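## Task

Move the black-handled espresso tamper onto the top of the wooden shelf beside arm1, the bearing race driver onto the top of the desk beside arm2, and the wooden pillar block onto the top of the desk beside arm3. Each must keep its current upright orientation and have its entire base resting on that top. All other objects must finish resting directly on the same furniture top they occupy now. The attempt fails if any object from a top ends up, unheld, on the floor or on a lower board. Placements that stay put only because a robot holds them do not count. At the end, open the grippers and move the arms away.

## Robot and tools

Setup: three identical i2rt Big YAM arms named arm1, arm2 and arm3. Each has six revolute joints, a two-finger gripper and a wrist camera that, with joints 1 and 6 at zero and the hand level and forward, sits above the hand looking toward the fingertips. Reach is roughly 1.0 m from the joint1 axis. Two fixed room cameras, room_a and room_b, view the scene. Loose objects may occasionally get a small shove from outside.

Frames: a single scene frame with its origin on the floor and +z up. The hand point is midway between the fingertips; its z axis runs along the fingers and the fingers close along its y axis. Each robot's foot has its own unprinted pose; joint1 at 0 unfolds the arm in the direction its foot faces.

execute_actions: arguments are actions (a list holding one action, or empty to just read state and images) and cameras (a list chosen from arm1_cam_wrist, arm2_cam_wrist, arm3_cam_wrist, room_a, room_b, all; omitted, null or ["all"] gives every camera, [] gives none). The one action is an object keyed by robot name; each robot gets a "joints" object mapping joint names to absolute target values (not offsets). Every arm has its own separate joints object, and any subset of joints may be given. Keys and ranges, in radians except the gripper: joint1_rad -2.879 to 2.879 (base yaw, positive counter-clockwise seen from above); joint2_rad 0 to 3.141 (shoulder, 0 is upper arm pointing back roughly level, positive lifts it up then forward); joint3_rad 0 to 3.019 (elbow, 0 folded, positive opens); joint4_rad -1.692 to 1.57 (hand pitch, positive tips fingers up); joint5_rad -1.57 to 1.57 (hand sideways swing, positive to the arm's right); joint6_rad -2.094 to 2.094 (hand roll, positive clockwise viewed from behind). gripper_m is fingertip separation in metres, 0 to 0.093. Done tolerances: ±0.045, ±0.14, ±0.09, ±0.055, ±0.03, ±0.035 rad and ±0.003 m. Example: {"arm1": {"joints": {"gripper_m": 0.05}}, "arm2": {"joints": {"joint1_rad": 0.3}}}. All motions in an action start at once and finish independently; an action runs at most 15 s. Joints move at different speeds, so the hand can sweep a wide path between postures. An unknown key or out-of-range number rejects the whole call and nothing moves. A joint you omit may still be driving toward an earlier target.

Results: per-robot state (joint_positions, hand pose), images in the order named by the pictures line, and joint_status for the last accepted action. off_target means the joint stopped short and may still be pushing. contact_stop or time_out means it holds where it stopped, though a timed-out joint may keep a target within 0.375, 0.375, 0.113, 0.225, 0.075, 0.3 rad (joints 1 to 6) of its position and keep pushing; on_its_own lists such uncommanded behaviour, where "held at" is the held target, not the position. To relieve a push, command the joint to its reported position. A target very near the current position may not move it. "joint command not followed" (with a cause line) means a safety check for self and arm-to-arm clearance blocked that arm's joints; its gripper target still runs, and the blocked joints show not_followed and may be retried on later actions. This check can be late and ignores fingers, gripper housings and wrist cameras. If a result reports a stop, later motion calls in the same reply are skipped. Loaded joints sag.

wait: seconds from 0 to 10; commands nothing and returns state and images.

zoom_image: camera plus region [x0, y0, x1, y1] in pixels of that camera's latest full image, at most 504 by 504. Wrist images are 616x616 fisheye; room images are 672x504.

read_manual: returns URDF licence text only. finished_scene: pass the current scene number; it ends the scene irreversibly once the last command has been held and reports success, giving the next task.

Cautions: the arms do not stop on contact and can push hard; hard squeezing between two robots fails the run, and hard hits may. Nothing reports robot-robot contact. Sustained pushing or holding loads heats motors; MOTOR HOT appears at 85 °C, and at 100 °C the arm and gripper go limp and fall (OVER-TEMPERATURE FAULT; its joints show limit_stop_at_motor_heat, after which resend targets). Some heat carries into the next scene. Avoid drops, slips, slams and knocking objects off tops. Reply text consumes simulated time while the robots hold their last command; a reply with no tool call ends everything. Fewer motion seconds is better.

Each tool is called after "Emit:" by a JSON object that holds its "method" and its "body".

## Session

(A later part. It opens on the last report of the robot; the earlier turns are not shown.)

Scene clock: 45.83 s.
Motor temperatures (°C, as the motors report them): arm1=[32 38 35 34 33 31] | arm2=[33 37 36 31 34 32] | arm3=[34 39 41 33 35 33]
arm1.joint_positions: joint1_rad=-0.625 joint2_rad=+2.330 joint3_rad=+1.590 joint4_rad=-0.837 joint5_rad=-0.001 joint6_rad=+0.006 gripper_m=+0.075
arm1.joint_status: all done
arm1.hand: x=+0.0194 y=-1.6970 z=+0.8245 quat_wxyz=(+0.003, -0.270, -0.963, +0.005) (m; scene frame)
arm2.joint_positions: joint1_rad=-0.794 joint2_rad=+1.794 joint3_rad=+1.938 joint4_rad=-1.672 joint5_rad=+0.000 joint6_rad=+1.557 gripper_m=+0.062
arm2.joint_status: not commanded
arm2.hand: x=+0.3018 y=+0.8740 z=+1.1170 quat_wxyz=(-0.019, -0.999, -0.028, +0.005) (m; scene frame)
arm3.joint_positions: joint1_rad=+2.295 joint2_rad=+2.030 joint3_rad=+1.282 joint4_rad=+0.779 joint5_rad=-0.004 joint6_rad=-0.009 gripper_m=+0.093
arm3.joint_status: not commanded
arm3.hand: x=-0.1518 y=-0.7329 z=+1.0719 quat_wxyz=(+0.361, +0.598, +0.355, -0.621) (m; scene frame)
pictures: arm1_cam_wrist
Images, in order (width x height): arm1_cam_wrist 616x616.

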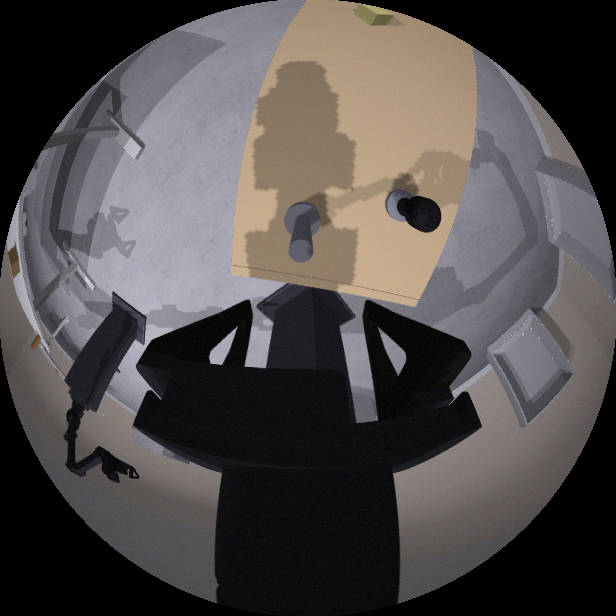

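Emit:
{"method": "execute_actions", "body": {"actions": [{"arm1":{"joints":{"joint1_rad":-0.605,"joint2_rad":2.525,"joint3_rad":1.72,"joint4_rad":-0.715}}}], "cameras": ["arm1_cam_wrist"]}}

Scene clock: 47.23 s.
Motor temperatures (°C, as the motors report them): arm1=[32 38 35 34 33 31] | arm2=[33 37 36 31 34 32] | arm3=[34 39 41 33 35 33]
arm1.joint_positions: joint1_rad=-0.619 joint2_rad=+2.546 joint3_rad=+1.700 joint4_rad=-0.721 joint5_rad=-0.001 joint6_rad=+0.006 gripper_m=+0.075
arm1.joint_status: all done
arm1.hand: x=+0.0340 y=-1.7031 z=+0.7242 quat_wxyz=(-0.002, -0.267, -0.964, +0.006) (m; scene frame)
arm2.joint_positions: joint1_rad=-0.794 joint2_rad=+1.794 joint3_rad=+1.938 joint4_rad=-1.672 joint5_rad=+0.000 joint6_rad=+1.557 gripper_m=+0.062
arm2.joint_status: not commanded
arm2.hand: x=+0.3018 y=+0.8740 z=+1.1170 quat_wxyz=(-0.019, -0.999, -0.028, +0.005) (m; scene frame)
arm3.joint_positions: joint1_rad=+2.295 joint2_rad=+2.030 joint3_rad=+1.282 joint4_rad=+0.779 joint5_rad=-0.004 joint6_rad=-0.009 gripper_m=+0.093
arm3.joint_status: not commanded
arm3.hand: x=-0.1518 y=-0.7329 z=+1.0719 quat_wxyz=(+0.361, +0.598, +0.355, -0.621) (m; scene frame)
pictures: arm1_cam_wrist
Images, in order (width x height): arm1_cam_wrist 616x616.

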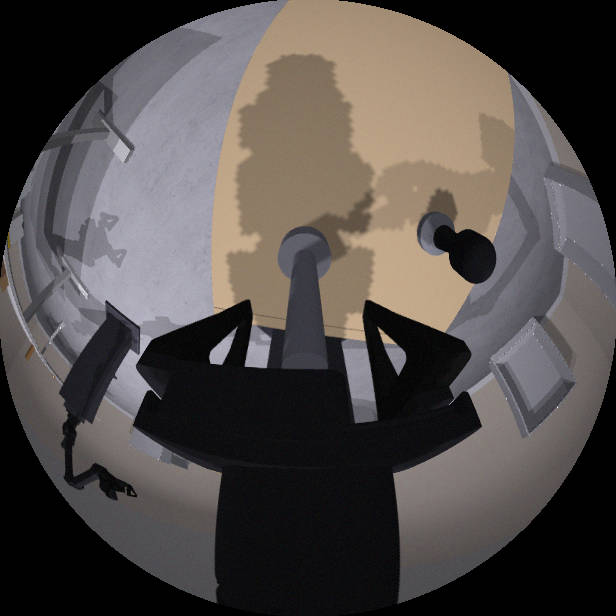

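Emit:
{"method": "execute_actions", "body": {"actions": [{"arm1":{"joints":{"gripper_m":0.005}}}], "cameras": []}}

Emit:
{"method": "execute_actions", "body": {"actions": [{"arm1":{"joints":{"joint2_rad":1.98,"joint3_rad":1.93,"joint4_rad":-1.46}}}], "cameras": ["arm1_cam_wrist"]}}

Emit:
{"method": "execute_actions", "body": {"actions": [{"arm1":{"joints":{"joint1_rad":1.015,"joint6_rad":1.57}}}], "cameras": ["arm1_cam_wrist","arm3_cam_wrist"]}}

Scene clock: 48.10 s.
Motor temperatures (°C, as the motors report them): arm1=[32 38 35 34 33 31] | arm2=[33 37 36 31 34 32] | arm3=[34 39 41 33 35 33]
arm1.joint_positions: joint1_rad=-0.618 joint2_rad=+2.546 joint3_rad=+1.700 joint4_rad=-0.721 joint5_rad=+0.000 joint6_rad=+0.005 gripper_m=+0.019
arm1.joint_status: gripper_m off_target (ended at +0.019, target +0.005)
arm1.hand: x=+0.0342 y=-1.7028 z=+0.7242 quat_wxyz=(-0.002, -0.266, -0.964, +0.007) (m; scene frame)
arm2.joint_positions: joint1_rad=-0.794 joint2_rad=+1.794 joint3_rad=+1.938 joint4_rad=-1.672 joint5_rad=+0.000 joint6_rad=+1.557 gripper_m=+0.062
arm2.joint_status: not commanded
arm2.hand: x=+0.3018 y=+0.8740 z=+1.1170 quat_wxyz=(-0.019, -0.999, -0.028, +0.005) (m; scene frame)
arm3.joint_positions: joint1_rad=+2.295 joint2_rad=+2.030 joint3_rad=+1.282 joint4_rad=+0.779 joint5_rad=-0.004 joint6_rad=-0.009 gripper_m=+0.093
arm3.joint_status: not commanded
arm3.hand: x=-0.1518 y=-0.7329 z=+1.0719 quat_wxyz=(+0.361, +0.598, +0.355, -0.621) (m; scene frame)
pictures: none
No camera images: the call's "cameras" was empty. Leave "cameras" out to get every camera's image.

Scene clock: 50.07 s.
Motor temperatures (°C, as the motors report them): arm1=[32 39 36 34 33 31] | arm2=[33 37 36 31 34 32] | arm3=[34 39 41 33 35 33]
arm1.joint_positions: joint1_rad=-0.618 joint2_rad=+2.033 joint3_rad=+1.897 joint4_rad=-1.452 joint5_rad=+0.000 joint6_rad=+0.005 gripper_m=+0.019
arm1.joint_status: all done
arm1.hand: x=+0.0337 y=-1.6970 z=+1.1113 quat_wxyz=(+0.008, -0.266, -0.964, +0.004) (m; scene frame)
arm2.joint_positions: joint1_rad=-0.794 joint2_rad=+1.794 joint3_rad=+1.938 joint4_rad=-1.672 joint5_rad=+0.000 joint6_rad=+1.557 gripper_m=+0.062
arm2.joint_status: not commanded
arm2.hand: x=+0.3018 y=+0.8740 z=+1.1170 quat_wxyz=(-0.019, -0.999, -0.028, +0.005) (m; scene frame)
arm3.joint_positions: joint1_rad=+2.295 joint2_rad=+2.030 joint3_rad=+1.282 joint4_rad=+0.779 joint5_rad=-0.004 joint6_rad=-0.009 gripper_m=+0.093
arm3.joint_status: not commanded
arm3.hand: x=-0.1518 y=-0.7329 z=+1.0719 quat_wxyz=(+0.361, +0.598, +0.355, -0.621) (m; scene frame)
pictures: arm1_cam_wrist
Images, in order (width x height): arm1_cam_wrist 616x616.

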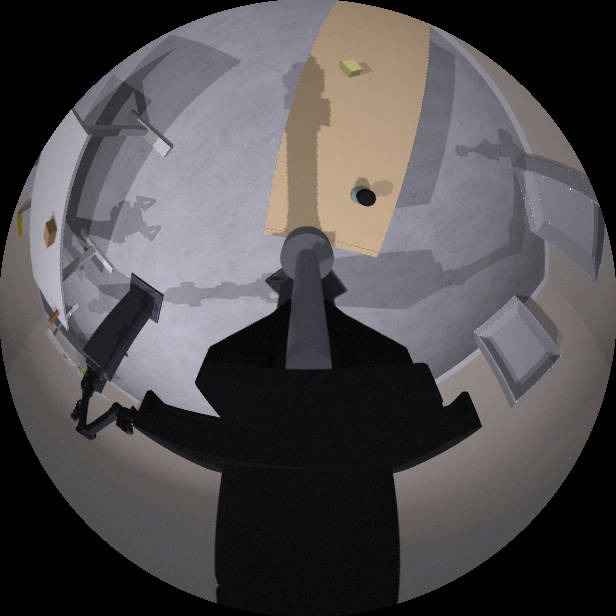

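Scene clock: 52.23 s.
Motor temperatures (°C, as the motors report them): arm1=[32 39 36 34 33 31] | arm2=[33 37 36 31 34 32] | arm3=[34 39 40 33 35 33]
arm1.joint_positions: joint1_rad=+1.026 joint2_rad=+2.033 joint3_rad=+1.897 joint4_rad=-1.448 joint5_rad=-0.005 joint6_rad=+1.561 gripper_m=+0.019
arm1.joint_status: all done
arm1.hand: x=-0.2266 y=-0.8166 z=+1.1009 quat_wxyz=(+0.004, -0.223, -0.975, +0.012) (m; scene frame)
arm2.joint_positions: joint1_rad=-0.794 joint2_rad=+1.794 joint3_rad=+1.938 joint4_rad=-1.672 joint5_rad=+0.000 joint6_rad=+1.557 gripper_m=+0.062
arm2.joint_status: not commanded
arm2.hand: x=+0.3018 y=+0.8740 z=+1.1170 quat_wxyz=(-0.019, -0.999, -0.028, +0.005) (m; scene frame)
arm3.joint_positions: joint1_rad=+2.295 joint2_rad=+2.030 joint3_rad=+1.282 joint4_rad=+0.779 joint5_rad=-0.004 joint6_rad=-0.009 gripper_m=+0.093
arm3.joint_status: not commanded
arm3.hand: x=-0.1518 y=-0.7329 z=+1.0719 quat_wxyz=(+0.361, +0.598, +0.355, -0.621) (m; scene frame)
pictures: arm1_cam_wrist, arm3_cam_wrist
Images, in order (width x height): arm1_cam_wrist 616x616, arm3_cam_wrist 616x616.

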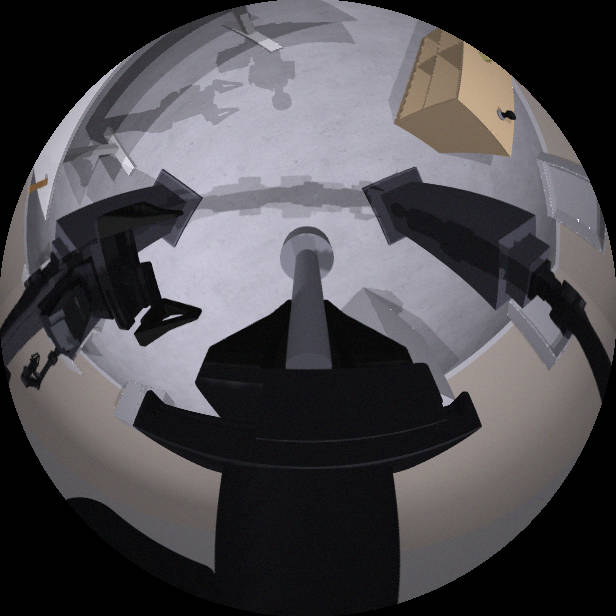

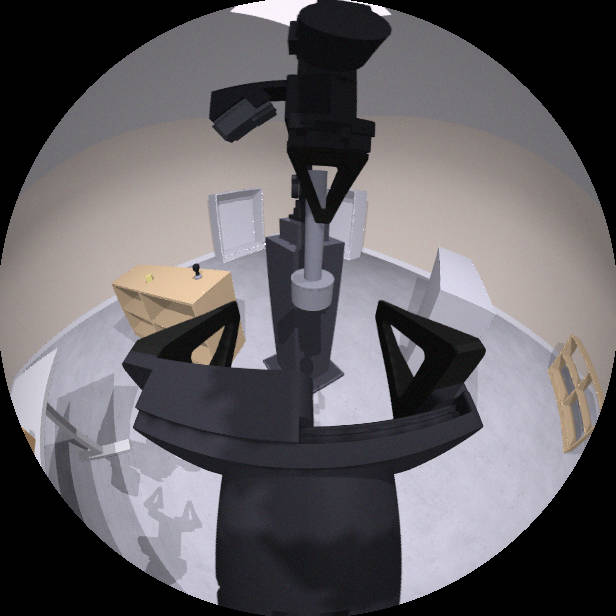

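Emit:
{"method": "execute_actions", "body": {"actions": [{"arm3":{"joints":{"joint2_rad":2.305,"joint3_rad":1.745,"joint4_rad":0.575}}}], "cameras": ["arm1_cam_wrist","arm3_cam_wrist"]}}

Scene clock: 53.70 s.
Motor temperatures (°C, as the motors report them): arm1=[32 39 36 34 33 31] | arm2=[33 37 36 31 34 32] | arm3=[34 39 41 33 35 33]
arm1.joint_positions: joint1_rad=+1.026 joint2_rad=+2.033 joint3_rad=+1.897 joint4_rad=-1.448 joint5_rad=-0.005 joint6_rad=+1.562 gripper_m=+0.019
arm1.joint_status: not commanded
arm1.hand: x=-0.2266 y=-0.8166 z=+1.1009 quat_wxyz=(+0.004, -0.224, -0.975, +0.012) (m; scene frame)
arm2.joint_positions: joint1_rad=-0.794 joint2_rad=+1.794 joint3_rad=+1.938 joint4_rad=-1.672 joint5_rad=+0.000 joint6_rad=+1.557 gripper_m=+0.062
arm2.joint_status: not commanded
arm2.hand: x=+0.3018 y=+0.8740 z=+1.1170 quat_wxyz=(-0.019, -0.999, -0.028, +0.005) (m; scene frame)
arm3.joint_positions: joint1_rad=+2.295 joint2_rad=+2.302 joint3_rad=+1.705 joint4_rad=+0.577 joint5_rad=-0.004 joint6_rad=-0.009 gripper_m=+0.093
arm3.joint_status: all done
arm3.hand: x=-0.2060 y=-0.8291 z=+1.0312 quat_wxyz=(+0.352, +0.614, +0.365, -0.605) (m; scene frame)
pictures: arm1_cam_wrist, arm3_cam_wrist
Images, in order (width x height): arm1_cam_wrist 616x616, arm3_cam_wrist 616x616.

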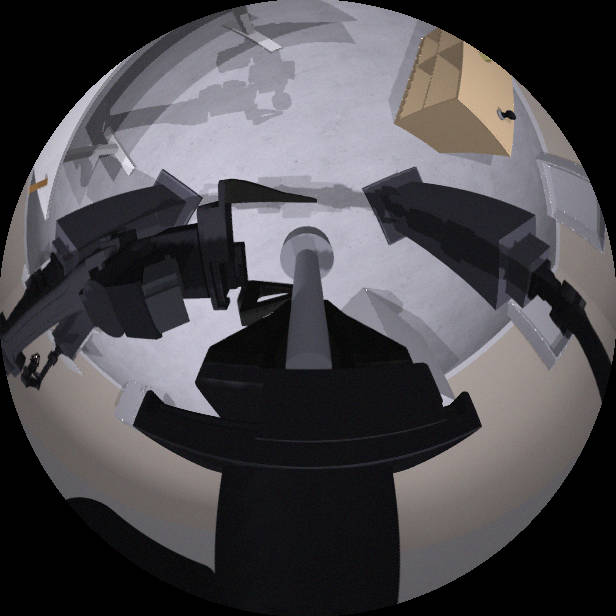

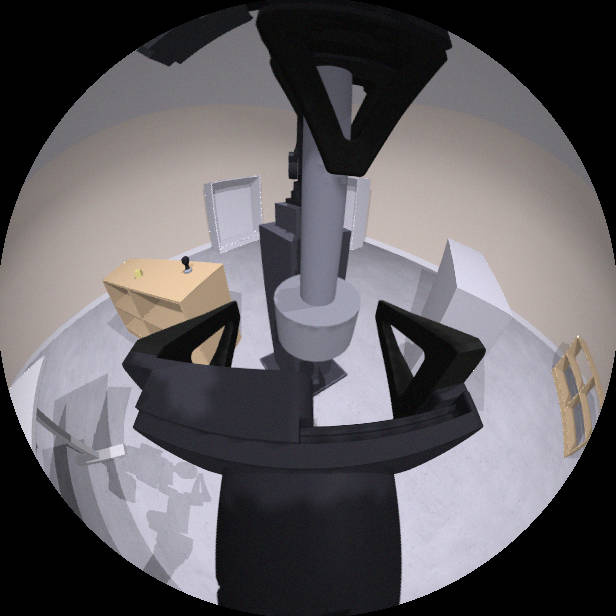

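Emit:
{"method": "execute_actions", "body": {"actions": [{"arm3":{"joints":{"gripper_m":0.02,"joint1_rad":2.278}}}], "cameras": ["arm1_cam_wrist","arm3_cam_wrist"]}}

Scene clock: 54.50 s.
Motor temperatures (°C, as the motors report them): arm1=[32 39 36 34 33 31] | arm2=[33 37 36 31 34 32] | arm3=[34 39 41 33 35 33]
arm1.joint_positions: joint1_rad=+1.026 joint2_rad=+2.032 joint3_rad=+1.897 joint4_rad=-1.448 joint5_rad=+0.000 joint6_rad=+1.562 gripper_m=+0.019
arm1.joint_status: not commanded
arm1.hand: x=-0.2254 y=-0.8172 z=+1.1011 quat_wxyz=(+0.001, -0.224, -0.975, +0.012) (m; scene frame)
arm2.joint_positions: joint1_rad=-0.794 joint2_rad=+1.794 joint3_rad=+1.938 joint4_rad=-1.672 joint5_rad=+0.000 joint6_rad=+1.557 gripper_m=+0.062
arm2.joint_status: not commanded
arm2.hand: x=+0.3018 y=+0.8740 z=+1.1170 quat_wxyz=(-0.019, -0.999, -0.028, +0.005) (m; scene frame)
arm3.joint_positions: joint1_rad=+2.292 joint2_rad=+2.302 joint3_rad=+1.705 joint4_rad=+0.577 joint5_rad=-0.001 joint6_rad=-0.010 gripper_m=+0.049
arm3.joint_status: gripper_m off_target (ended at +0.049, target +0.020); the others done
arm3.hand: x=-0.2089 y=-0.8275 z=+1.0312 quat_wxyz=(+0.350, +0.615, +0.363, -0.606) (m; scene frame)
pictures: arm1_cam_wrist, arm3_cam_wrist
Images, in order (width x height): arm1_cam_wrist 616x616, arm3_cam_wrist 616x616.

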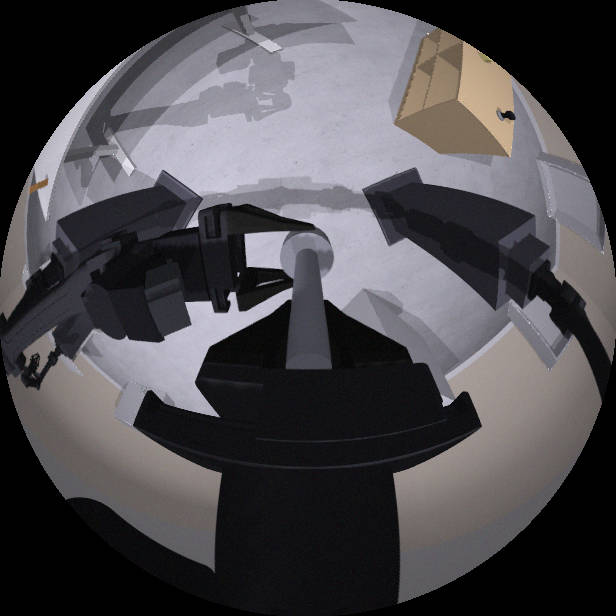

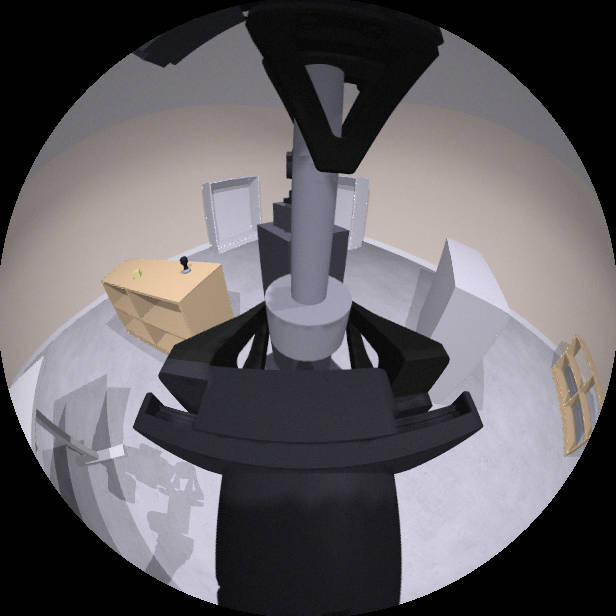

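Emit:
{"method": "execute_actions", "body": {"actions": [{"arm1":{"joints":{"gripper_m":0.06}}}], "cameras": []}}

Emit:
{"method": "execute_actions", "body": {"actions": [{"arm1":{"joints":{"joint2_rad":1.75,"joint4_rad":-1.69}},"arm3":{"joints":{"joint2_rad":2.3,"joint4_rad":0.6}}}], "cameras": ["arm3_cam_wrist"]}}

Emit:
{"method": "execute_actions", "body": {"actions": [{"arm3":{"joints":{"joint1_rad":1.0}},"arm2":{"joints":{"gripper_m":0.075,"joint1_rad":-0.83,"joint2_rad":1.9,"joint3_rad":2.1}}}], "cameras": []}}

Emit:
{"method": "execute_actions", "body": {"actions": [{"arm3":{"joints":{"joint1_rad":-0.369,"joint2_rad":2.47,"joint4_rad":0.78}}}], "cameras": ["arm2_cam_wrist","arm3_cam_wrist"]}}

Scene clock: 55.63 s.
Motor temperatures (°C, as the motors report them): arm1=[32 39 36 34 33 31] | arm2=[33 37 36 31 34 32] | arm3=[34 40 41 33 35 33]
arm1.joint_positions: joint1_rad=+1.026 joint2_rad=+1.991 joint3_rad=+1.897 joint4_rad=-1.449 joint5_rad=+0.000 joint6_rad=+1.562 gripper_m=+0.060
arm1.joint_status: all done
arm1.hand: x=-0.2259 y=-0.8180 z=+1.1258 quat_wxyz=(-0.003, -0.224, -0.975, -0.007) (m; scene frame)
arm2.joint_positions: joint1_rad=-0.794 joint2_rad=+1.794 joint3_rad=+1.938 joint4_rad=-1.672 joint5_rad=+0.000 joint6_rad=+1.557 gripper_m=+0.062
arm2.joint_status: not commanded
arm2.hand: x=+0.3018 y=+0.8740 z=+1.1170 quat_wxyz=(-0.019, -0.999, -0.028, +0.005) (m; scene frame)
arm3.joint_positions: joint1_rad=+2.291 joint2_rad=+2.310 joint3_rad=+1.705 joint4_rad=+0.559 joint5_rad=-0.001 joint6_rad=-0.009 gripper_m=+0.049
arm3.joint_status: not commanded
arm3.hand: x=-0.2097 y=-0.8270 z=+1.0198 quat_wxyz=(+0.345, +0.623, +0.367, -0.598) (m; scene frame)
pictures: none
No camera images: the call's "cameras" was empty. Leave "cameras" out to get every camera's image.

Scene clock: 57.07 s.
Motor temperatures (°C, as the motors report them): arm1=[32 39 36 34 33 31] | arm2=[33 37 36 31 34 32] | arm3=[34 40 42 33 35 33]
arm1.joint_positions: joint1_rad=+1.026 joint2_rad=+1.761 joint3_rad=+1.902 joint4_rad=-1.682 joint5_rad=+0.000 joint6_rad=+1.562 gripper_m=+0.060
arm1.joint_status: all done
arm1.hand: x=-0.2611 y=-0.8879 z=+1.2577 quat_wxyz=(-0.004, -0.224, -0.974, -0.008) (m; scene frame)
arm2.joint_positions: joint1_rad=-0.794 joint2_rad=+1.794 joint3_rad=+1.938 joint4_rad=-1.672 joint5_rad=+0.000 joint6_rad=+1.557 gripper_m=+0.062
arm2.joint_status: not commanded
arm2.hand: x=+0.3018 y=+0.8740 z=+1.1170 quat_wxyz=(-0.019, -0.999, -0.028, +0.005) (m; scene frame)
arm3.joint_positions: joint1_rad=+2.291 joint2_rad=+2.310 joint3_rad=+1.705 joint4_rad=+0.559 joint5_rad=-0.001 joint6_rad=-0.009 gripper_m=+0.049
arm3.joint_status: all done
arm3.hand: x=-0.2097 y=-0.8270 z=+1.0198 quat_wxyz=(+0.345, +0.623, +0.367, -0.598) (m; scene frame)
pictures: arm3_cam_wrist
Images, in order (width x height): arm3_cam_wrist 616x616.

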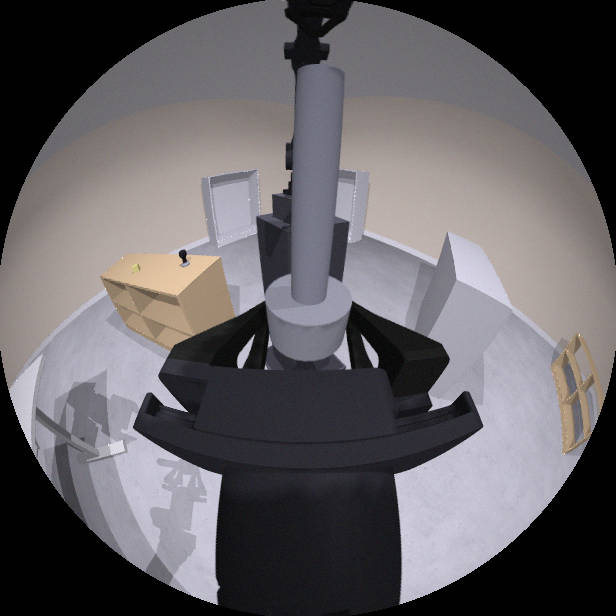

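Scene clock: 59.50 s.
Motor temperatures (°C, as the motors report them): arm1=[32 39 37 34 33 31] | arm2=[33 37 37 31 34 32] | arm3=[34 40 42 33 35 33]
arm1.joint_positions: joint1_rad=+1.026 joint2_rad=+1.761 joint3_rad=+1.902 joint4_rad=-1.682 joint5_rad=+0.000 joint6_rad=+1.562 gripper_m=+0.060
arm1.joint_status: not commanded
arm1.hand: x=-0.2611 y=-0.8879 z=+1.2577 quat_wxyz=(-0.004, -0.224, -0.974, -0.008) (m; scene frame)
arm2.joint_positions: joint1_rad=-0.829 joint2_rad=+1.893 joint3_rad=+2.046 joint4_rad=-1.674 joint5_rad=+0.000 joint6_rad=+1.557 gripper_m=+0.075
arm2.joint_status: all done
arm2.hand: x=+0.2820 y=+0.8381 z=+1.1040 quat_wxyz=(-0.023, -1.000, -0.010, +0.005) (m; scene frame)
arm3.joint_positions: joint1_rad=+1.004 joint2_rad=+2.310 joint3_rad=+1.705 joint4_rad=+0.559 joint5_rad=-0.002 joint6_rad=+0.005 gripper_m=+0.049
arm3.joint_status: all done
arm3.hand: x=-0.6339 y=+0.1492 z=+1.0200 quat_wxyz=(-0.078, +0.718, -0.085, -0.686) (m; scene frame)
pictures: none
No camera images: the call's "cameras" was empty. Leave "cameras" out to get every camera's image.

Scene clock: 61.97 s.
Motor temperatures (°C, as the motors report them): arm1=[32 39 37 34 33 31] | arm2=[33 37 37 31 34 32] | arm3=[34 41 43 33 35 33]
arm1.joint_positions: joint1_rad=+1.026 joint2_rad=+1.761 joint3_rad=+1.902 joint4_rad=-1.682 joint5_rad=+0.000 joint6_rad=+1.562 gripper_m=+0.060
arm1.joint_status: not commanded
arm1.hand: x=-0.2611 y=-0.8879 z=+1.2577 quat_wxyz=(-0.004, -0.224, -0.974, -0.008) (m; scene frame)
arm2.joint_positions: joint1_rad=-0.829 joint2_rad=+1.893 joint3_rad=+2.046 joint4_rad=-1.674 joint5_rad=+0.000 joint6_rad=+1.557 gripper_m=+0.075
arm2.joint_status: not commanded
arm2.hand: x=+0.2820 y=+0.8381 z=+1.1040 quat_wxyz=(-0.023, -1.000, -0.010, +0.005) (m; scene frame)
arm3.joint_positions: joint1_rad=-0.363 joint2_rad=+2.517 joint3_rad=+1.713 joint4_rad=+0.736 joint5_rad=-0.001 joint6_rad=+0.005 gripper_m=+0.049
arm3.joint_status: all done
arm3.hand: x=+0.2551 y=+0.8230 z=+0.8897 quat_wxyz=(-0.488, +0.508, -0.525, -0.477) (m; scene frame)
pictures: arm2_cam_wrist, arm3_cam_wrist
Images, in order (width x height): arm2_cam_wrist 616x616, arm3_cam_wrist 616x616.

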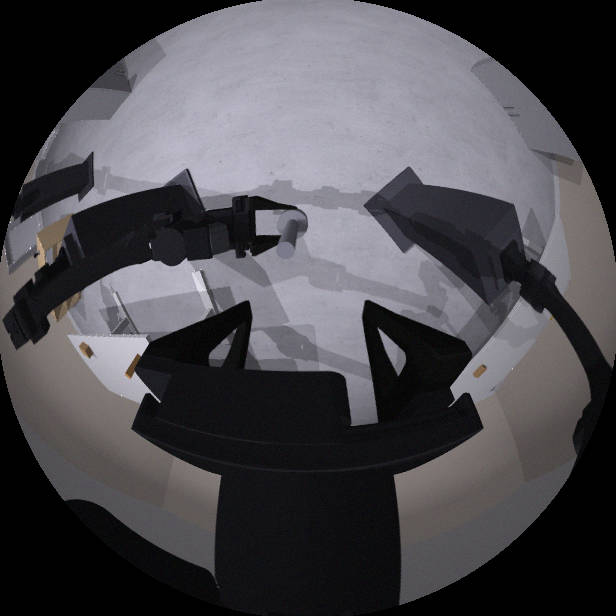

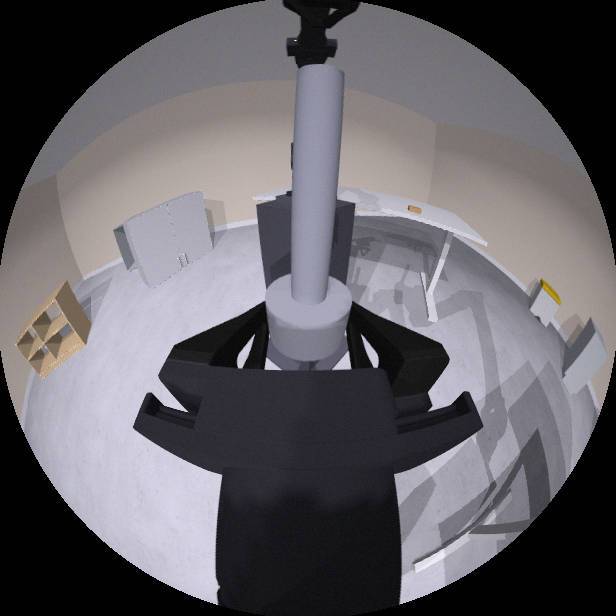

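Emit:
{"method": "execute_actions", "body": {"actions": [{"arm3":{"joints":{"joint4_rad":0.84}},"arm2":{"joints":{"joint2_rad":2.0,"joint3_rad":2.03,"joint4_rad":-1.6}}}], "cameras": ["arm2_cam_wrist","arm3_cam_wrist"]}}

Scene clock: 63.20 s.
Motor temperatures (°C, as the motors report them): arm1=[32 38 37 34 33 31] | arm2=[33 37 37 31 34 32] | arm3=[34 41 43 33 35 33]
arm1.joint_positions: joint1_rad=+1.026 joint2_rad=+1.761 joint3_rad=+1.902 joint4_rad=-1.682 joint5_rad=+0.000 joint6_rad=+1.562 gripper_m=+0.060
arm1.joint_status: not commanded
arm1.hand: x=-0.2611 y=-0.8879 z=+1.2577 quat_wxyz=(-0.004, -0.224, -0.974, -0.008) (m; scene frame)
arm2.joint_positions: joint1_rad=-0.829 joint2_rad=+2.001 joint3_rad=+2.036 joint4_rad=-1.609 joint5_rad=+0.000 joint6_rad=+1.557 gripper_m=+0.075
arm2.joint_status: all done
arm2.hand: x=+0.2814 y=+0.8119 z=+1.0370 quat_wxyz=(+0.004, -1.000, -0.010, +0.005) (m; scene frame)
arm3.joint_positions: joint1_rad=-0.363 joint2_rad=+2.517 joint3_rad=+1.713 joint4_rad=+0.796 joint5_rad=-0.001 joint6_rad=+0.005 gripper_m=+0.049
arm3.joint_status: all done
arm3.hand: x=+0.2551 y=+0.8235 z=+0.9044 quat_wxyz=(-0.504, +0.493, -0.510, -0.492) (m; scene frame)
pictures: arm2_cam_wrist, arm3_cam_wrist
Images, in order (width x height): arm2_cam_wrist 616x616, arm3_cam_wrist 616x616.

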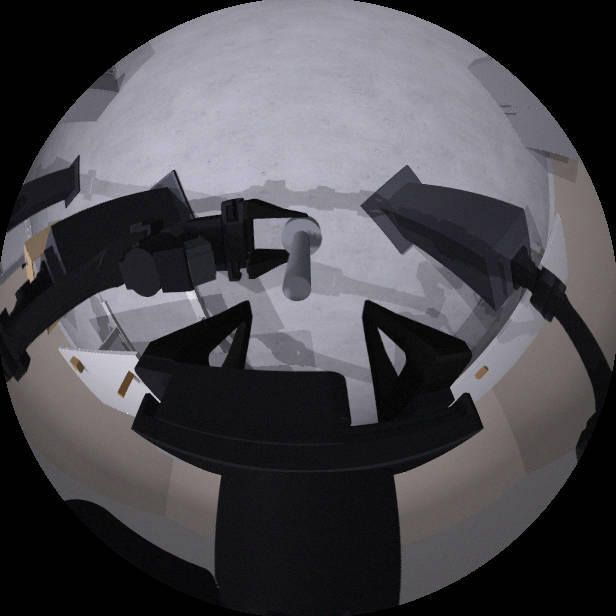

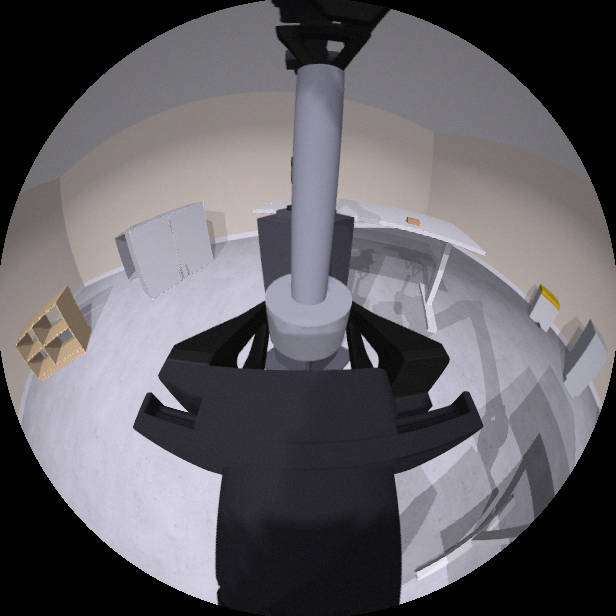

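Aligned; descend by q2 (adds slight outward).

Emit:
{"method": "execute_actions", "body": {"actions": [{"arm2":{"joints":{"joint2_rad":2.04,"joint3_rad":1.87,"joint4_rad":-1.41}}}], "cameras": ["arm2_cam_wrist","arm3_cam_wrist"]}}

Scene clock: 64.27 s.
Motor temperatures (°C, as the motors report them): arm1=[32 38 37 34 33 31] | arm2=[33 37 37 31 34 32] | arm3=[34 41 43 33 35 33]
arm1.joint_positions: joint1_rad=+1.026 joint2_rad=+1.761 joint3_rad=+1.902 joint4_rad=-1.682 joint5_rad=+0.000 joint6_rad=+1.562 gripper_m=+0.060
arm1.joint_status: not commanded
arm1.hand: x=-0.2611 y=-0.8879 z=+1.2577 quat_wxyz=(-0.004, -0.224, -0.974, -0.008) (m; scene frame)
arm2.joint_positions: joint1_rad=-0.829 joint2_rad=+2.038 joint3_rad=+1.878 joint4_rad=-1.421 joint5_rad=+0.000 joint6_rad=+1.557 gripper_m=+0.075
arm2.joint_status: all done
arm2.hand: x=+0.2806 y=+0.8068 z=+0.9547 quat_wxyz=(+0.007, -1.000, -0.010, +0.005) (m; scene frame)
arm3.joint_positions: joint1_rad=-0.363 joint2_rad=+2.517 joint3_rad=+1.713 joint4_rad=+0.796 joint5_rad=-0.001 joint6_rad=+0.005 gripper_m=+0.049
arm3.joint_status: not commanded
arm3.hand: x=+0.2551 y=+0.8235 z=+0.9044 quat_wxyz=(-0.504, +0.493, -0.510, -0.492) (m; scene frame)
pictures: arm2_cam_wrist, arm3_cam_wrist
Images, in order (width x height): arm2_cam_wrist 616x616, arm3_cam_wrist 616x616.

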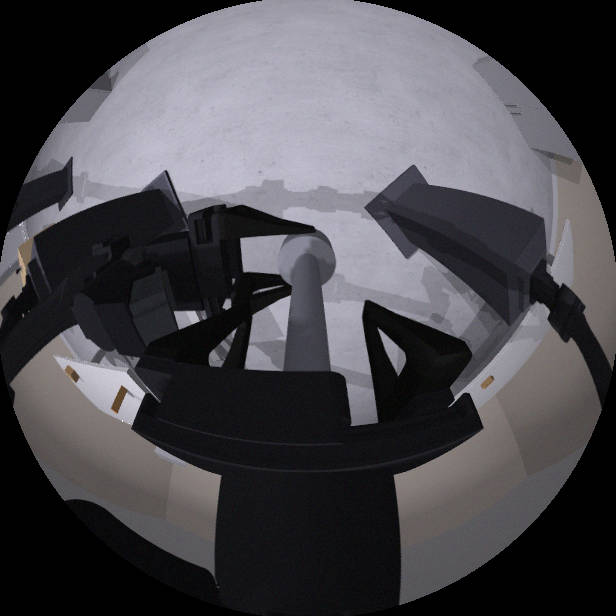

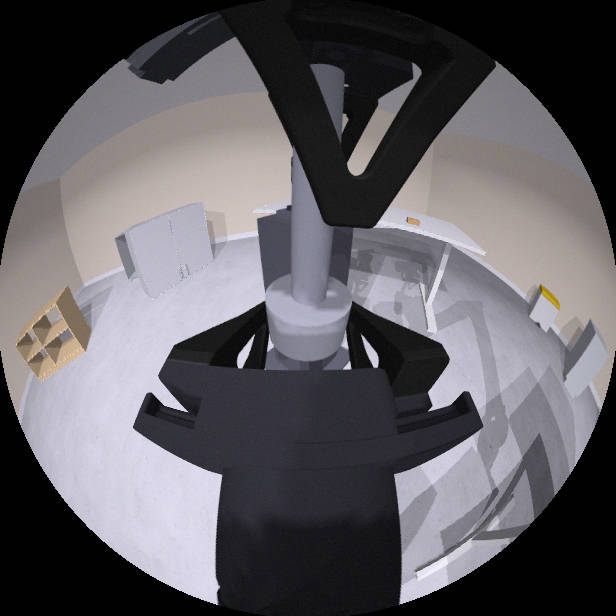

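Emit:
{"method": "execute_actions", "body": {"actions": [{"arm2":{"joints":{"joint1_rad":-0.862}}}], "cameras": []}}

Emit:
{"method": "execute_actions", "body": {"actions": [{"arm2":{"joints":{"gripper_m":0.005}}}], "cameras": ["arm2_cam_wrist","arm3_cam_wrist"]}}

Scene clock: 65.10 s.
Motor temperatures (°C, as the motors report them): arm1=[32 38 37 34 33 31] | arm2=[33 37 37 31 34 32] | arm3=[34 42 43 33 35 33]
arm1.joint_positions: joint1_rad=+1.026 joint2_rad=+1.761 joint3_rad=+1.902 joint4_rad=-1.682 joint5_rad=+0.000 joint6_rad=+1.562 gripper_m=+0.060
arm1.joint_status: not commanded
arm1.hand: x=-0.2611 y=-0.8879 z=+1.2577 quat_wxyz=(-0.004, -0.224, -0.974, -0.008) (m; scene frame)
arm2.joint_positions: joint1_rad=-0.861 joint2_rad=+2.038 joint3_rad=+1.878 joint4_rad=-1.421 joint5_rad=+0.000 joint6_rad=+1.557 gripper_m=+0.075
arm2.joint_status: all done
arm2.hand: x=+0.2605 y=+0.8070 z=+0.9549 quat_wxyz=(+0.007, -1.000, +0.006, +0.005) (m; scene frame)
arm3.joint_positions: joint1_rad=-0.363 joint2_rad=+2.517 joint3_rad=+1.713 joint4_rad=+0.796 joint5_rad=-0.001 joint6_rad=+0.005 gripper_m=+0.049
arm3.joint_status: not commanded
arm3.hand: x=+0.2551 y=+0.8235 z=+0.9044 quat_wxyz=(-0.504, +0.493, -0.510, -0.492) (m; scene frame)
pictures: none
No camera images: the call's "cameras" was empty. Leave "cameras" out to get every camera's image.

Scene clock: 65.77 s.
Motor temperatures (°C, as the motors report them): arm1=[32 38 37 34 33 31] | arm2=[33 37 37 31 34 32] | arm3=[34 42 43 33 35 33]
arm1.joint_positions: joint1_rad=+1.026 joint2_rad=+1.761 joint3_rad=+1.902 joint4_rad=-1.682 joint5_rad=+0.000 joint6_rad=+1.562 gripper_m=+0.060
arm1.joint_status: not commanded
arm1.hand: x=-0.2611 y=-0.8879 z=+1.2577 quat_wxyz=(-0.004, -0.224, -0.974, -0.008) (m; scene frame)
arm2.joint_positions: joint1_rad=-0.861 joint2_rad=+2.038 joint3_rad=+1.878 joint4_rad=-1.419 joint5_rad=+0.000 joint6_rad=+1.558 gripper_m=+0.019
arm2.joint_status: gripper_m off_target (ended at +0.019, target +0.005)
arm2.hand: x=+0.2605 y=+0.8065 z=+0.9549 quat_wxyz=(+0.006, -1.000, +0.007, +0.005) (m; scene frame)
arm3.joint_positions: joint1_rad=-0.363 joint2_rad=+2.517 joint3_rad=+1.713 joint4_rad=+0.797 joint5_rad=-0.001 joint6_rad=+0.005 gripper_m=+0.049
arm3.joint_status: not commanded
arm3.hand: x=+0.2551 y=+0.8235 z=+0.9046 quat_wxyz=(-0.504, +0.493, -0.510, -0.492) (m; scene frame)
pictures: arm2_cam_wrist, arm3_cam_wrist
Images, in order (width x height): arm2_cam_wrist 616x616, arm3_cam_wrist 616x616.

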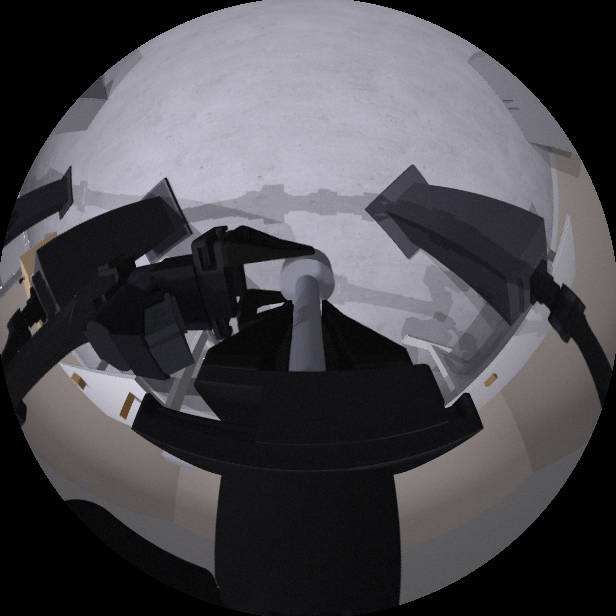

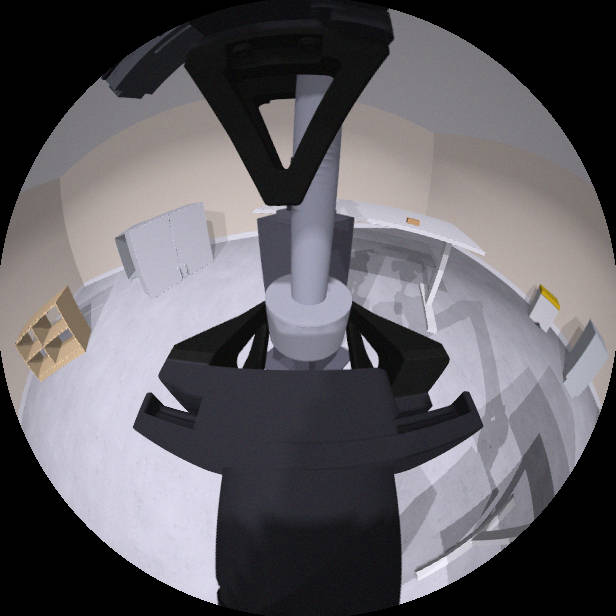

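Overshot; regrip more centred.

Emit:
{"method": "execute_actions", "body": {"actions": [{"arm2":{"joints":{"gripper_m":0.04}}}], "cameras": []}}

Emit:
{"method": "execute_actions", "body": {"actions": [{"arm2":{"joints":{"joint1_rad":-0.845}}}], "cameras": []}}

Emit:
{"method": "execute_actions", "body": {"actions": [{"arm2":{"joints":{"gripper_m":0.005}}}], "cameras": ["arm3_cam_wrist"]}}

Scene clock: 66.43 s.
Motor temperatures (°C, as the motors report them): arm1=[32 38 37 34 33 31] | arm2=[33 37 37 31 34 32] | arm3=[34 42 43 33 35 33]
arm1.joint_positions: joint1_rad=+1.026 joint2_rad=+1.761 joint3_rad=+1.902 joint4_rad=-1.682 joint5_rad=+0.000 joint6_rad=+1.562 gripper_m=+0.060
arm1.joint_status: not commanded
arm1.hand: x=-0.2611 y=-0.8879 z=+1.2577 quat_wxyz=(-0.004, -0.224, -0.974, -0.008) (m; scene frame)
arm2.joint_positions: joint1_rad=-0.861 joint2_rad=+2.038 joint3_rad=+1.878 joint4_rad=-1.419 joint5_rad=+0.000 joint6_rad=+1.558 gripper_m=+0.040
arm2.joint_status: all done
arm2.hand: x=+0.2605 y=+0.8065 z=+0.9549 quat_wxyz=(+0.006, -1.000, +0.007, +0.005) (m; scene frame)
arm3.joint_positions: joint1_rad=-0.363 joint2_rad=+2.517 joint3_rad=+1.713 joint4_rad=+0.797 joint5_rad=-0.001 joint6_rad=+0.005 gripper_m=+0.049
arm3.joint_status: not commanded
arm3.hand: x=+0.2551 y=+0.8235 z=+0.9046 quat_wxyz=(-0.504, +0.493, -0.510, -0.492) (m; scene frame)
pictures: none
No camera images: the call's "cameras" was empty. Leave "cameras" out to get every camera's image.

Scene clock: 67.10 s.
Motor temperatures (°C, as the motors report them): arm1=[32 38 37 34 33 31] | arm2=[33 38 37 31 34 32] | arm3=[34 42 43 33 35 33]
arm1.joint_positions: joint1_rad=+1.026 joint2_rad=+1.761 joint3_rad=+1.902 joint4_rad=-1.682 joint5_rad=+0.000 joint6_rad=+1.562 gripper_m=+0.060
arm1.joint_status: not commanded
arm1.hand: x=-0.2611 y=-0.8879 z=+1.2577 quat_wxyz=(-0.004, -0.224, -0.974, -0.008) (m; scene frame)
arm2.joint_positions: joint1_rad=-0.853 joint2_rad=+2.038 joint3_rad=+1.878 joint4_rad=-1.419 joint5_rad=+0.000 joint6_rad=+1.558 gripper_m=+0.040
arm2.joint_status: all done
arm2.hand: x=+0.2660 y=+0.8064 z=+0.9548 quat_wxyz=(+0.006, -1.000, +0.002, +0.005) (m; scene frame)
arm3.joint_positions: joint1_rad=-0.363 joint2_rad=+2.517 joint3_rad=+1.713 joint4_rad=+0.797 joint5_rad=-0.001 joint6_rad=+0.005 gripper_m=+0.049
arm3.joint_status: not commanded
arm3.hand: x=+0.2551 y=+0.8235 z=+0.9046 quat_wxyz=(-0.504, +0.493, -0.510, -0.492) (m; scene frame)
pictures: none
No camera images: the call's "cameras" was empty. Leave "cameras" out to get every camera's image.

Scene clock: 67.63 s.
Motor temperatures (°C, as the motors report them): arm1=[32 38 37 34 33 31] | arm2=[33 38 36 31 34 32] | arm3=[34 42 43 33 35 33]
arm1.joint_positions: joint1_rad=+1.026 joint2_rad=+1.761 joint3_rad=+1.902 joint4_rad=-1.682 joint5_rad=+0.000 joint6_rad=+1.562 gripper_m=+0.060
arm1.joint_status: not commanded
arm1.hand: x=-0.2611 y=-0.8879 z=+1.2577 quat_wxyz=(-0.004, -0.224, -0.974, -0.008) (m; scene frame)
arm2.joint_positions: joint1_rad=-0.853 joint2_rad=+2.038 joint3_rad=+1.878 joint4_rad=-1.419 joint5_rad=+0.000 joint6_rad=+1.558 gripper_m=+0.019
arm2.joint_status: gripper_m off_target (ended at +0.019, target +0.005)
arm2.hand: x=+0.2660 y=+0.8064 z=+0.9548 quat_wxyz=(+0.006, -1.000, +0.002, +0.005) (m; scene frame)
arm3.joint_positions: joint1_rad=-0.363 joint2_rad=+2.517 joint3_rad=+1.713 joint4_rad=+0.798 joint5_rad=-0.001 joint6_rad=+0.005 gripper_m=+0.049
arm3.joint_status: not commanded
arm3.hand: x=+0.2551 y=+0.8235 z=+0.9049 quat_wxyz=(-0.504, +0.493, -0.510, -0.493) (m; scene frame)
pictures: arm3_cam_wrist
Images, in order (width x height): arm3_cam_wrist 616x616.

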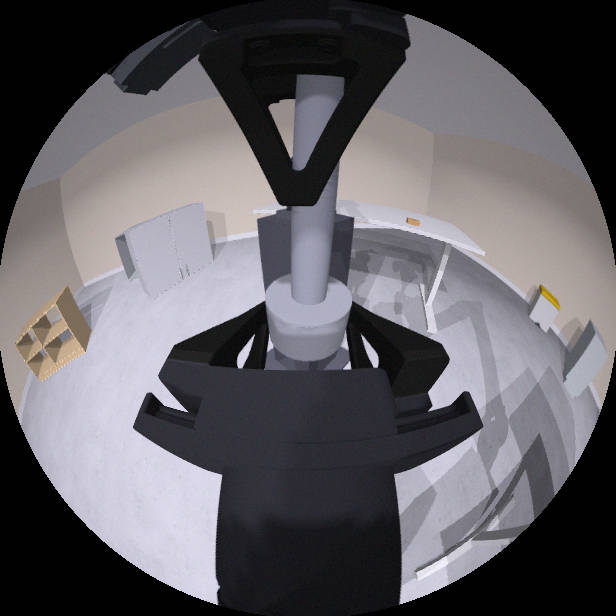

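Emit:
{"method": "execute_actions", "body": {"actions": [{"arm3":{"joints":{"gripper_m":0.093,"joint2_rad":2.53,"joint3_rad":1.72,"joint4_rad":0.79}},"arm2":{"joints":{"joint2_rad":2.0}}}], "cameras": []}}

Emit:
{"method": "execute_actions", "body": {"actions": [{"arm2":{"joints":{"joint2_rad":1.8,"joint3_rad":1.92,"joint4_rad":-1.62}}}], "cameras": ["arm3_cam_wrist"]}}

Emit:
{"method": "execute_actions", "body": {"actions": [{"arm2":{"joints":{"joint1_rad":1.66,"joint6_rad":0,"joint2_rad":2.0,"joint4_rad":-1.41}},"arm3":{"joints":{"joint2_rad":1.6,"joint3_rad":1.2,"joint4_rad":0.4}}}], "cameras": []}}

Emit:
{"method": "execute_actions", "body": {"actions": [{"arm2":{"joints":{"joint2_rad":2.18,"joint4_rad":-1.22}}}], "cameras": ["arm2_cam_wrist","room_a"]}}

Emit:
{"method": "zoom_image", "body": {"camera": "room_a", "region": [552,340,672,460]}}

Scene clock: 68.90 s.
Motor temperatures (°C, as the motors report them): arm1=[32 38 37 34 33 31] | arm2=[33 38 36 31 34 32] | arm3=[34 42 43 33 35 33]
arm1.joint_positions: joint1_rad=+1.026 joint2_rad=+1.761 joint3_rad=+1.902 joint4_rad=-1.682 joint5_rad=+0.000 joint6_rad=+1.562 gripper_m=+0.060
arm1.joint_status: not commanded
arm1.hand: x=-0.2611 y=-0.8879 z=+1.2577 quat_wxyz=(-0.004, -0.224, -0.974, -0.008) (m; scene frame)
arm2.joint_positions: joint1_rad=-0.853 joint2_rad=+2.031 joint3_rad=+1.871 joint4_rad=-1.418 joint5_rad=+0.000 joint6_rad=+1.558 gripper_m=+0.019
arm2.joint_status: all done
arm2.hand: x=+0.2660 y=+0.8083 z=+0.9562 quat_wxyz=(+0.005, -1.000, +0.002, +0.005) (m; scene frame)
arm3.joint_positions: joint1_rad=-0.363 joint2_rad=+2.517 joint3_rad=+1.713 joint4_rad=+0.797 joint5_rad=-0.001 joint6_rad=+0.005 gripper_m=+0.093
arm3.joint_status: all done
arm3.hand: x=+0.2551 y=+0.8235 z=+0.9046 quat_wxyz=(-0.504, +0.493, -0.510, -0.492) (m; scene frame)
pictures: none
No camera images: the call's "cameras" was empty. Leave "cameras" out to get every camera's image.

Scene clock: 70.30 s.
Motor temperatures (°C, as the motors report them): arm1=[32 38 37 34 33 31] | arm2=[33 38 37 31 34 32] | arm3=[34 42 43 33 35 33]
arm1.joint_positions: joint1_rad=+1.026 joint2_rad=+1.761 joint3_rad=+1.902 joint4_rad=-1.682 joint5_rad=+0.000 joint6_rad=+1.562 gripper_m=+0.060
arm1.joint_status: not commanded
arm1.hand: x=-0.2611 y=-0.8879 z=+1.2577 quat_wxyz=(-0.004, -0.224, -0.974, -0.008) (m; scene frame)
arm2.joint_positions: joint1_rad=-0.853 joint2_rad=+1.822 joint3_rad=+1.871 joint4_rad=-1.615 joint5_rad=+0.000 joint6_rad=+1.558 gripper_m=+0.019
arm2.joint_status: all done
arm2.hand: x=+0.2684 y=+0.8697 z=+1.0772 quat_wxyz=(-0.001, -1.000, +0.002, +0.005) (m; scene frame)
arm3.joint_positions: joint1_rad=-0.363 joint2_rad=+2.517 joint3_rad=+1.713 joint4_rad=+0.797 joint5_rad=-0.001 joint6_rad=+0.005 gripper_m=+0.093
arm3.joint_status: not commanded
arm3.hand: x=+0.2551 y=+0.8235 z=+0.9046 quat_wxyz=(-0.504, +0.493, -0.510, -0.492) (m; scene frame)
pictures: arm3_cam_wrist
Images, in order (width x height): arm3_cam_wrist 616x616.

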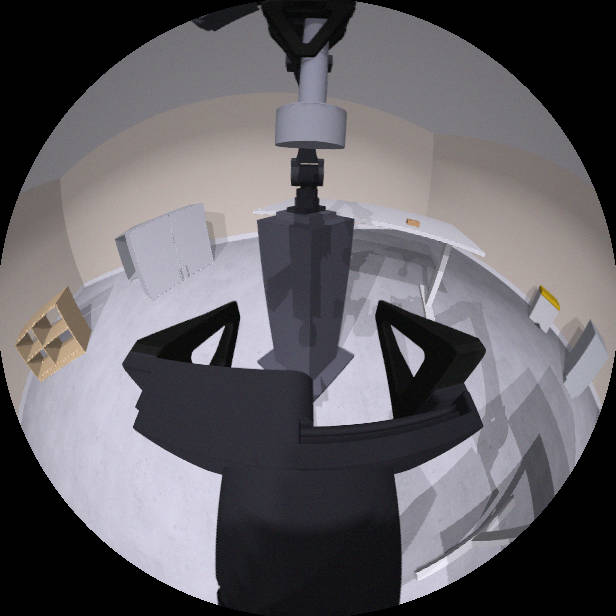

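Scene clock: 72.90 s.
Motor temperatures (°C, as the motors report them): arm1=[32 38 37 34 33 31] | arm2=[34 38 37 31 34 32] | arm3=[34 42 43 33 35 33]
arm1.joint_positions: joint1_rad=+1.026 joint2_rad=+1.761 joint3_rad=+1.902 joint4_rad=-1.682 joint5_rad=+0.000 joint6_rad=+1.562 gripper_m=+0.060
arm1.joint_status: not commanded
arm1.hand: x=-0.2611 y=-0.8879 z=+1.2577 quat_wxyz=(-0.004, -0.224, -0.974, -0.008) (m; scene frame)
arm2.joint_positions: joint1_rad=+1.654 joint2_rad=+2.034 joint3_rad=+1.871 joint4_rad=-1.398 joint5_rad=-0.001 joint6_rad=+0.014 gripper_m=+0.019
arm2.joint_status: all done
arm2.hand: x=+0.6608 y=+1.9358 z=+0.9543 quat_wxyz=(+0.000, +0.437, -0.899, -0.006) (m; scene frame)
arm3.joint_positions: joint1_rad=-0.363 joint2_rad=+1.574 joint3_rad=+1.214 joint4_rad=+0.409 joint5_rad=-0.001 joint6_rad=+0.005 gripper_m=+0.093
arm3.joint_status: all done
arm3.hand: x=+0.2497 y=+0.6377 z=+1.2711 quat_wxyz=(-0.518, +0.479, -0.495, -0.506) (m; scene frame)
pictures: none
No camera images: the call's "cameras" was empty. Leave "cameras" out to get every camera's image.

Scene clock: 74.23 s.
Motor temperatures (°C, as the motors report them): arm1=[32 38 37 34 33 31] | arm2=[34 38 37 31 34 32] | arm3=[34 41 43 33 35 33]
arm1.joint_positions: joint1_rad=+1.026 joint2_rad=+1.761 joint3_rad=+1.902 joint4_rad=-1.682 joint5_rad=+0.000 joint6_rad=+1.562 gripper_m=+0.060
arm1.joint_status: not commanded
arm1.hand: x=-0.2611 y=-0.8879 z=+1.2577 quat_wxyz=(-0.004, -0.224, -0.974, -0.008) (m; scene frame)
arm2.joint_positions: joint1_rad=+1.654 joint2_rad=+2.207 joint3_rad=+1.871 joint4_rad=-1.227 joint5_rad=-0.001 joint6_rad=+0.014 gripper_m=+0.019
arm2.joint_status: all done
arm2.hand: x=+0.6796 y=+1.9623 z=+0.8462 quat_wxyz=(+0.001, +0.437, -0.899, -0.006) (m; scene frame)
arm3.joint_positions: joint1_rad=-0.363 joint2_rad=+1.574 joint3_rad=+1.214 joint4_rad=+0.409 joint5_rad=-0.001 joint6_rad=+0.005 gripper_m=+0.093
arm3.joint_status: not commanded
arm3.hand: x=+0.2497 y=+0.6377 z=+1.2711 quat_wxyz=(-0.518, +0.479, -0.495, -0.506) (m; scene frame)
pictures: arm2_cam_wrist, room_a
Images, in order (width x height): arm2_cam_wrist 616x616, room_a 672x504.

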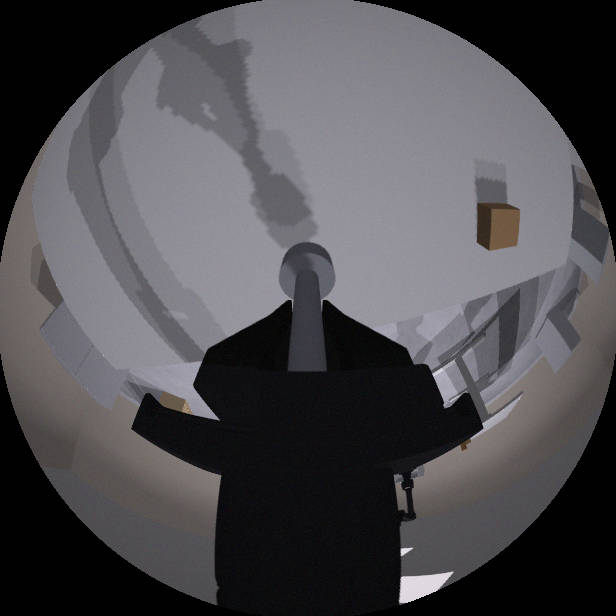

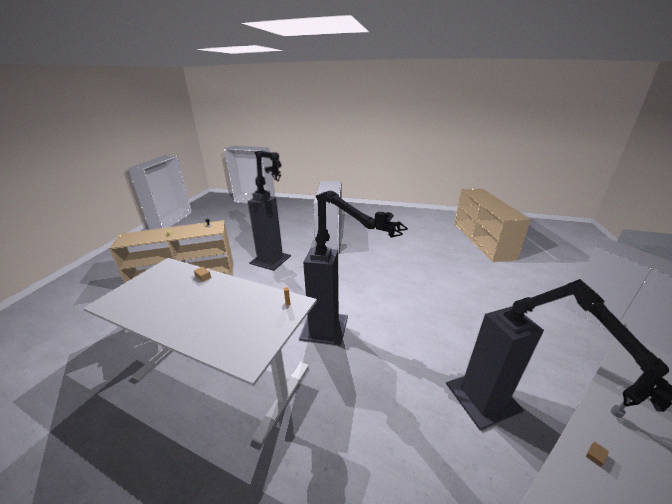

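Region (552, 340, 672, 460) of room_a's 672x504 image, scaled by 4.200, with more detail than that image has.

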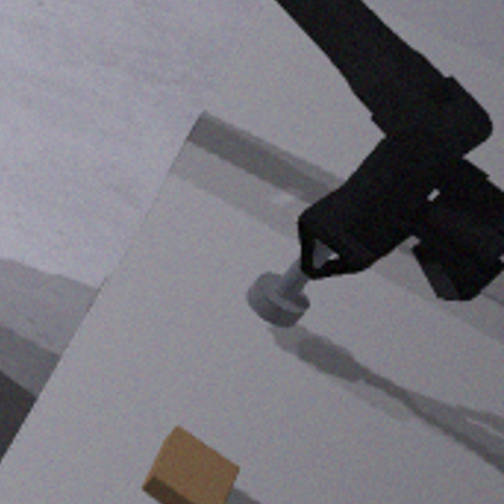

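Emit:
{"method": "execute_actions", "body": {"actions": [{"arm2":{"joints":{"joint2_rad":2.26,"joint4_rad":-1.16}}}], "cameras": ["arm2_cam_wrist"]}}

Scene clock: 75.00 s.
Motor temperatures (°C, as the motors report them): arm1=[32 38 37 34 33 31] | arm2=[34 38 37 31 34 32] | arm3=[34 41 43 33 35 33]
arm1.joint_positions: joint1_rad=+1.026 joint2_rad=+1.761 joint3_rad=+1.902 joint4_rad=-1.682 joint5_rad=+0.000 joint6_rad=+1.562 gripper_m=+0.060
arm1.joint_status: not commanded
arm1.hand: x=-0.2611 y=-0.8879 z=+1.2577 quat_wxyz=(-0.004, -0.224, -0.974, -0.008) (m; scene frame)
arm2.joint_positions: joint1_rad=+1.654 joint2_rad=+2.257 joint3_rad=+1.872 joint4_rad=-1.168 joint5_rad=-0.001 joint6_rad=+0.013 gripper_m=+0.019
arm2.joint_status: all done
arm2.hand: x=+0.6847 y=+1.9695 z=+0.8147 quat_wxyz=(-0.004, +0.437, -0.899, -0.009) (m; scene frame)
arm3.joint_positions: joint1_rad=-0.363 joint2_rad=+1.574 joint3_rad=+1.214 joint4_rad=+0.409 joint5_rad=-0.001 joint6_rad=+0.005 gripper_m=+0.093
arm3.joint_status: not commanded
arm3.hand: x=+0.2497 y=+0.6377 z=+1.2711 quat_wxyz=(-0.518, +0.479, -0.495, -0.506) (m; scene frame)
pictures: arm2_cam_wrist
Images, in order (width x height): arm2_cam_wrist 616x616.

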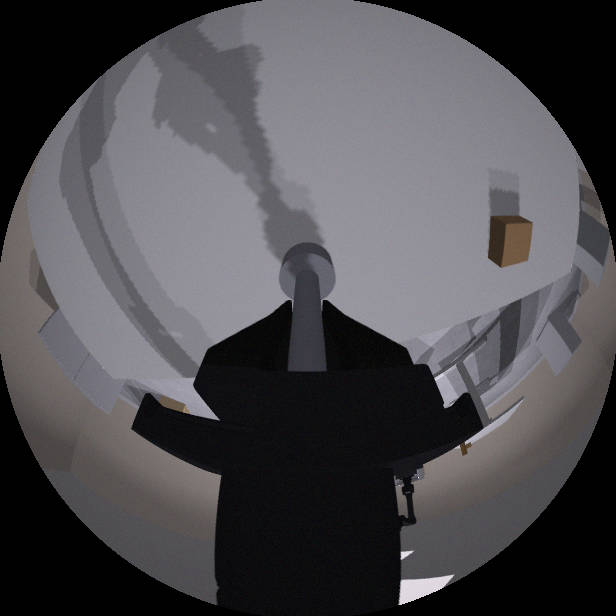

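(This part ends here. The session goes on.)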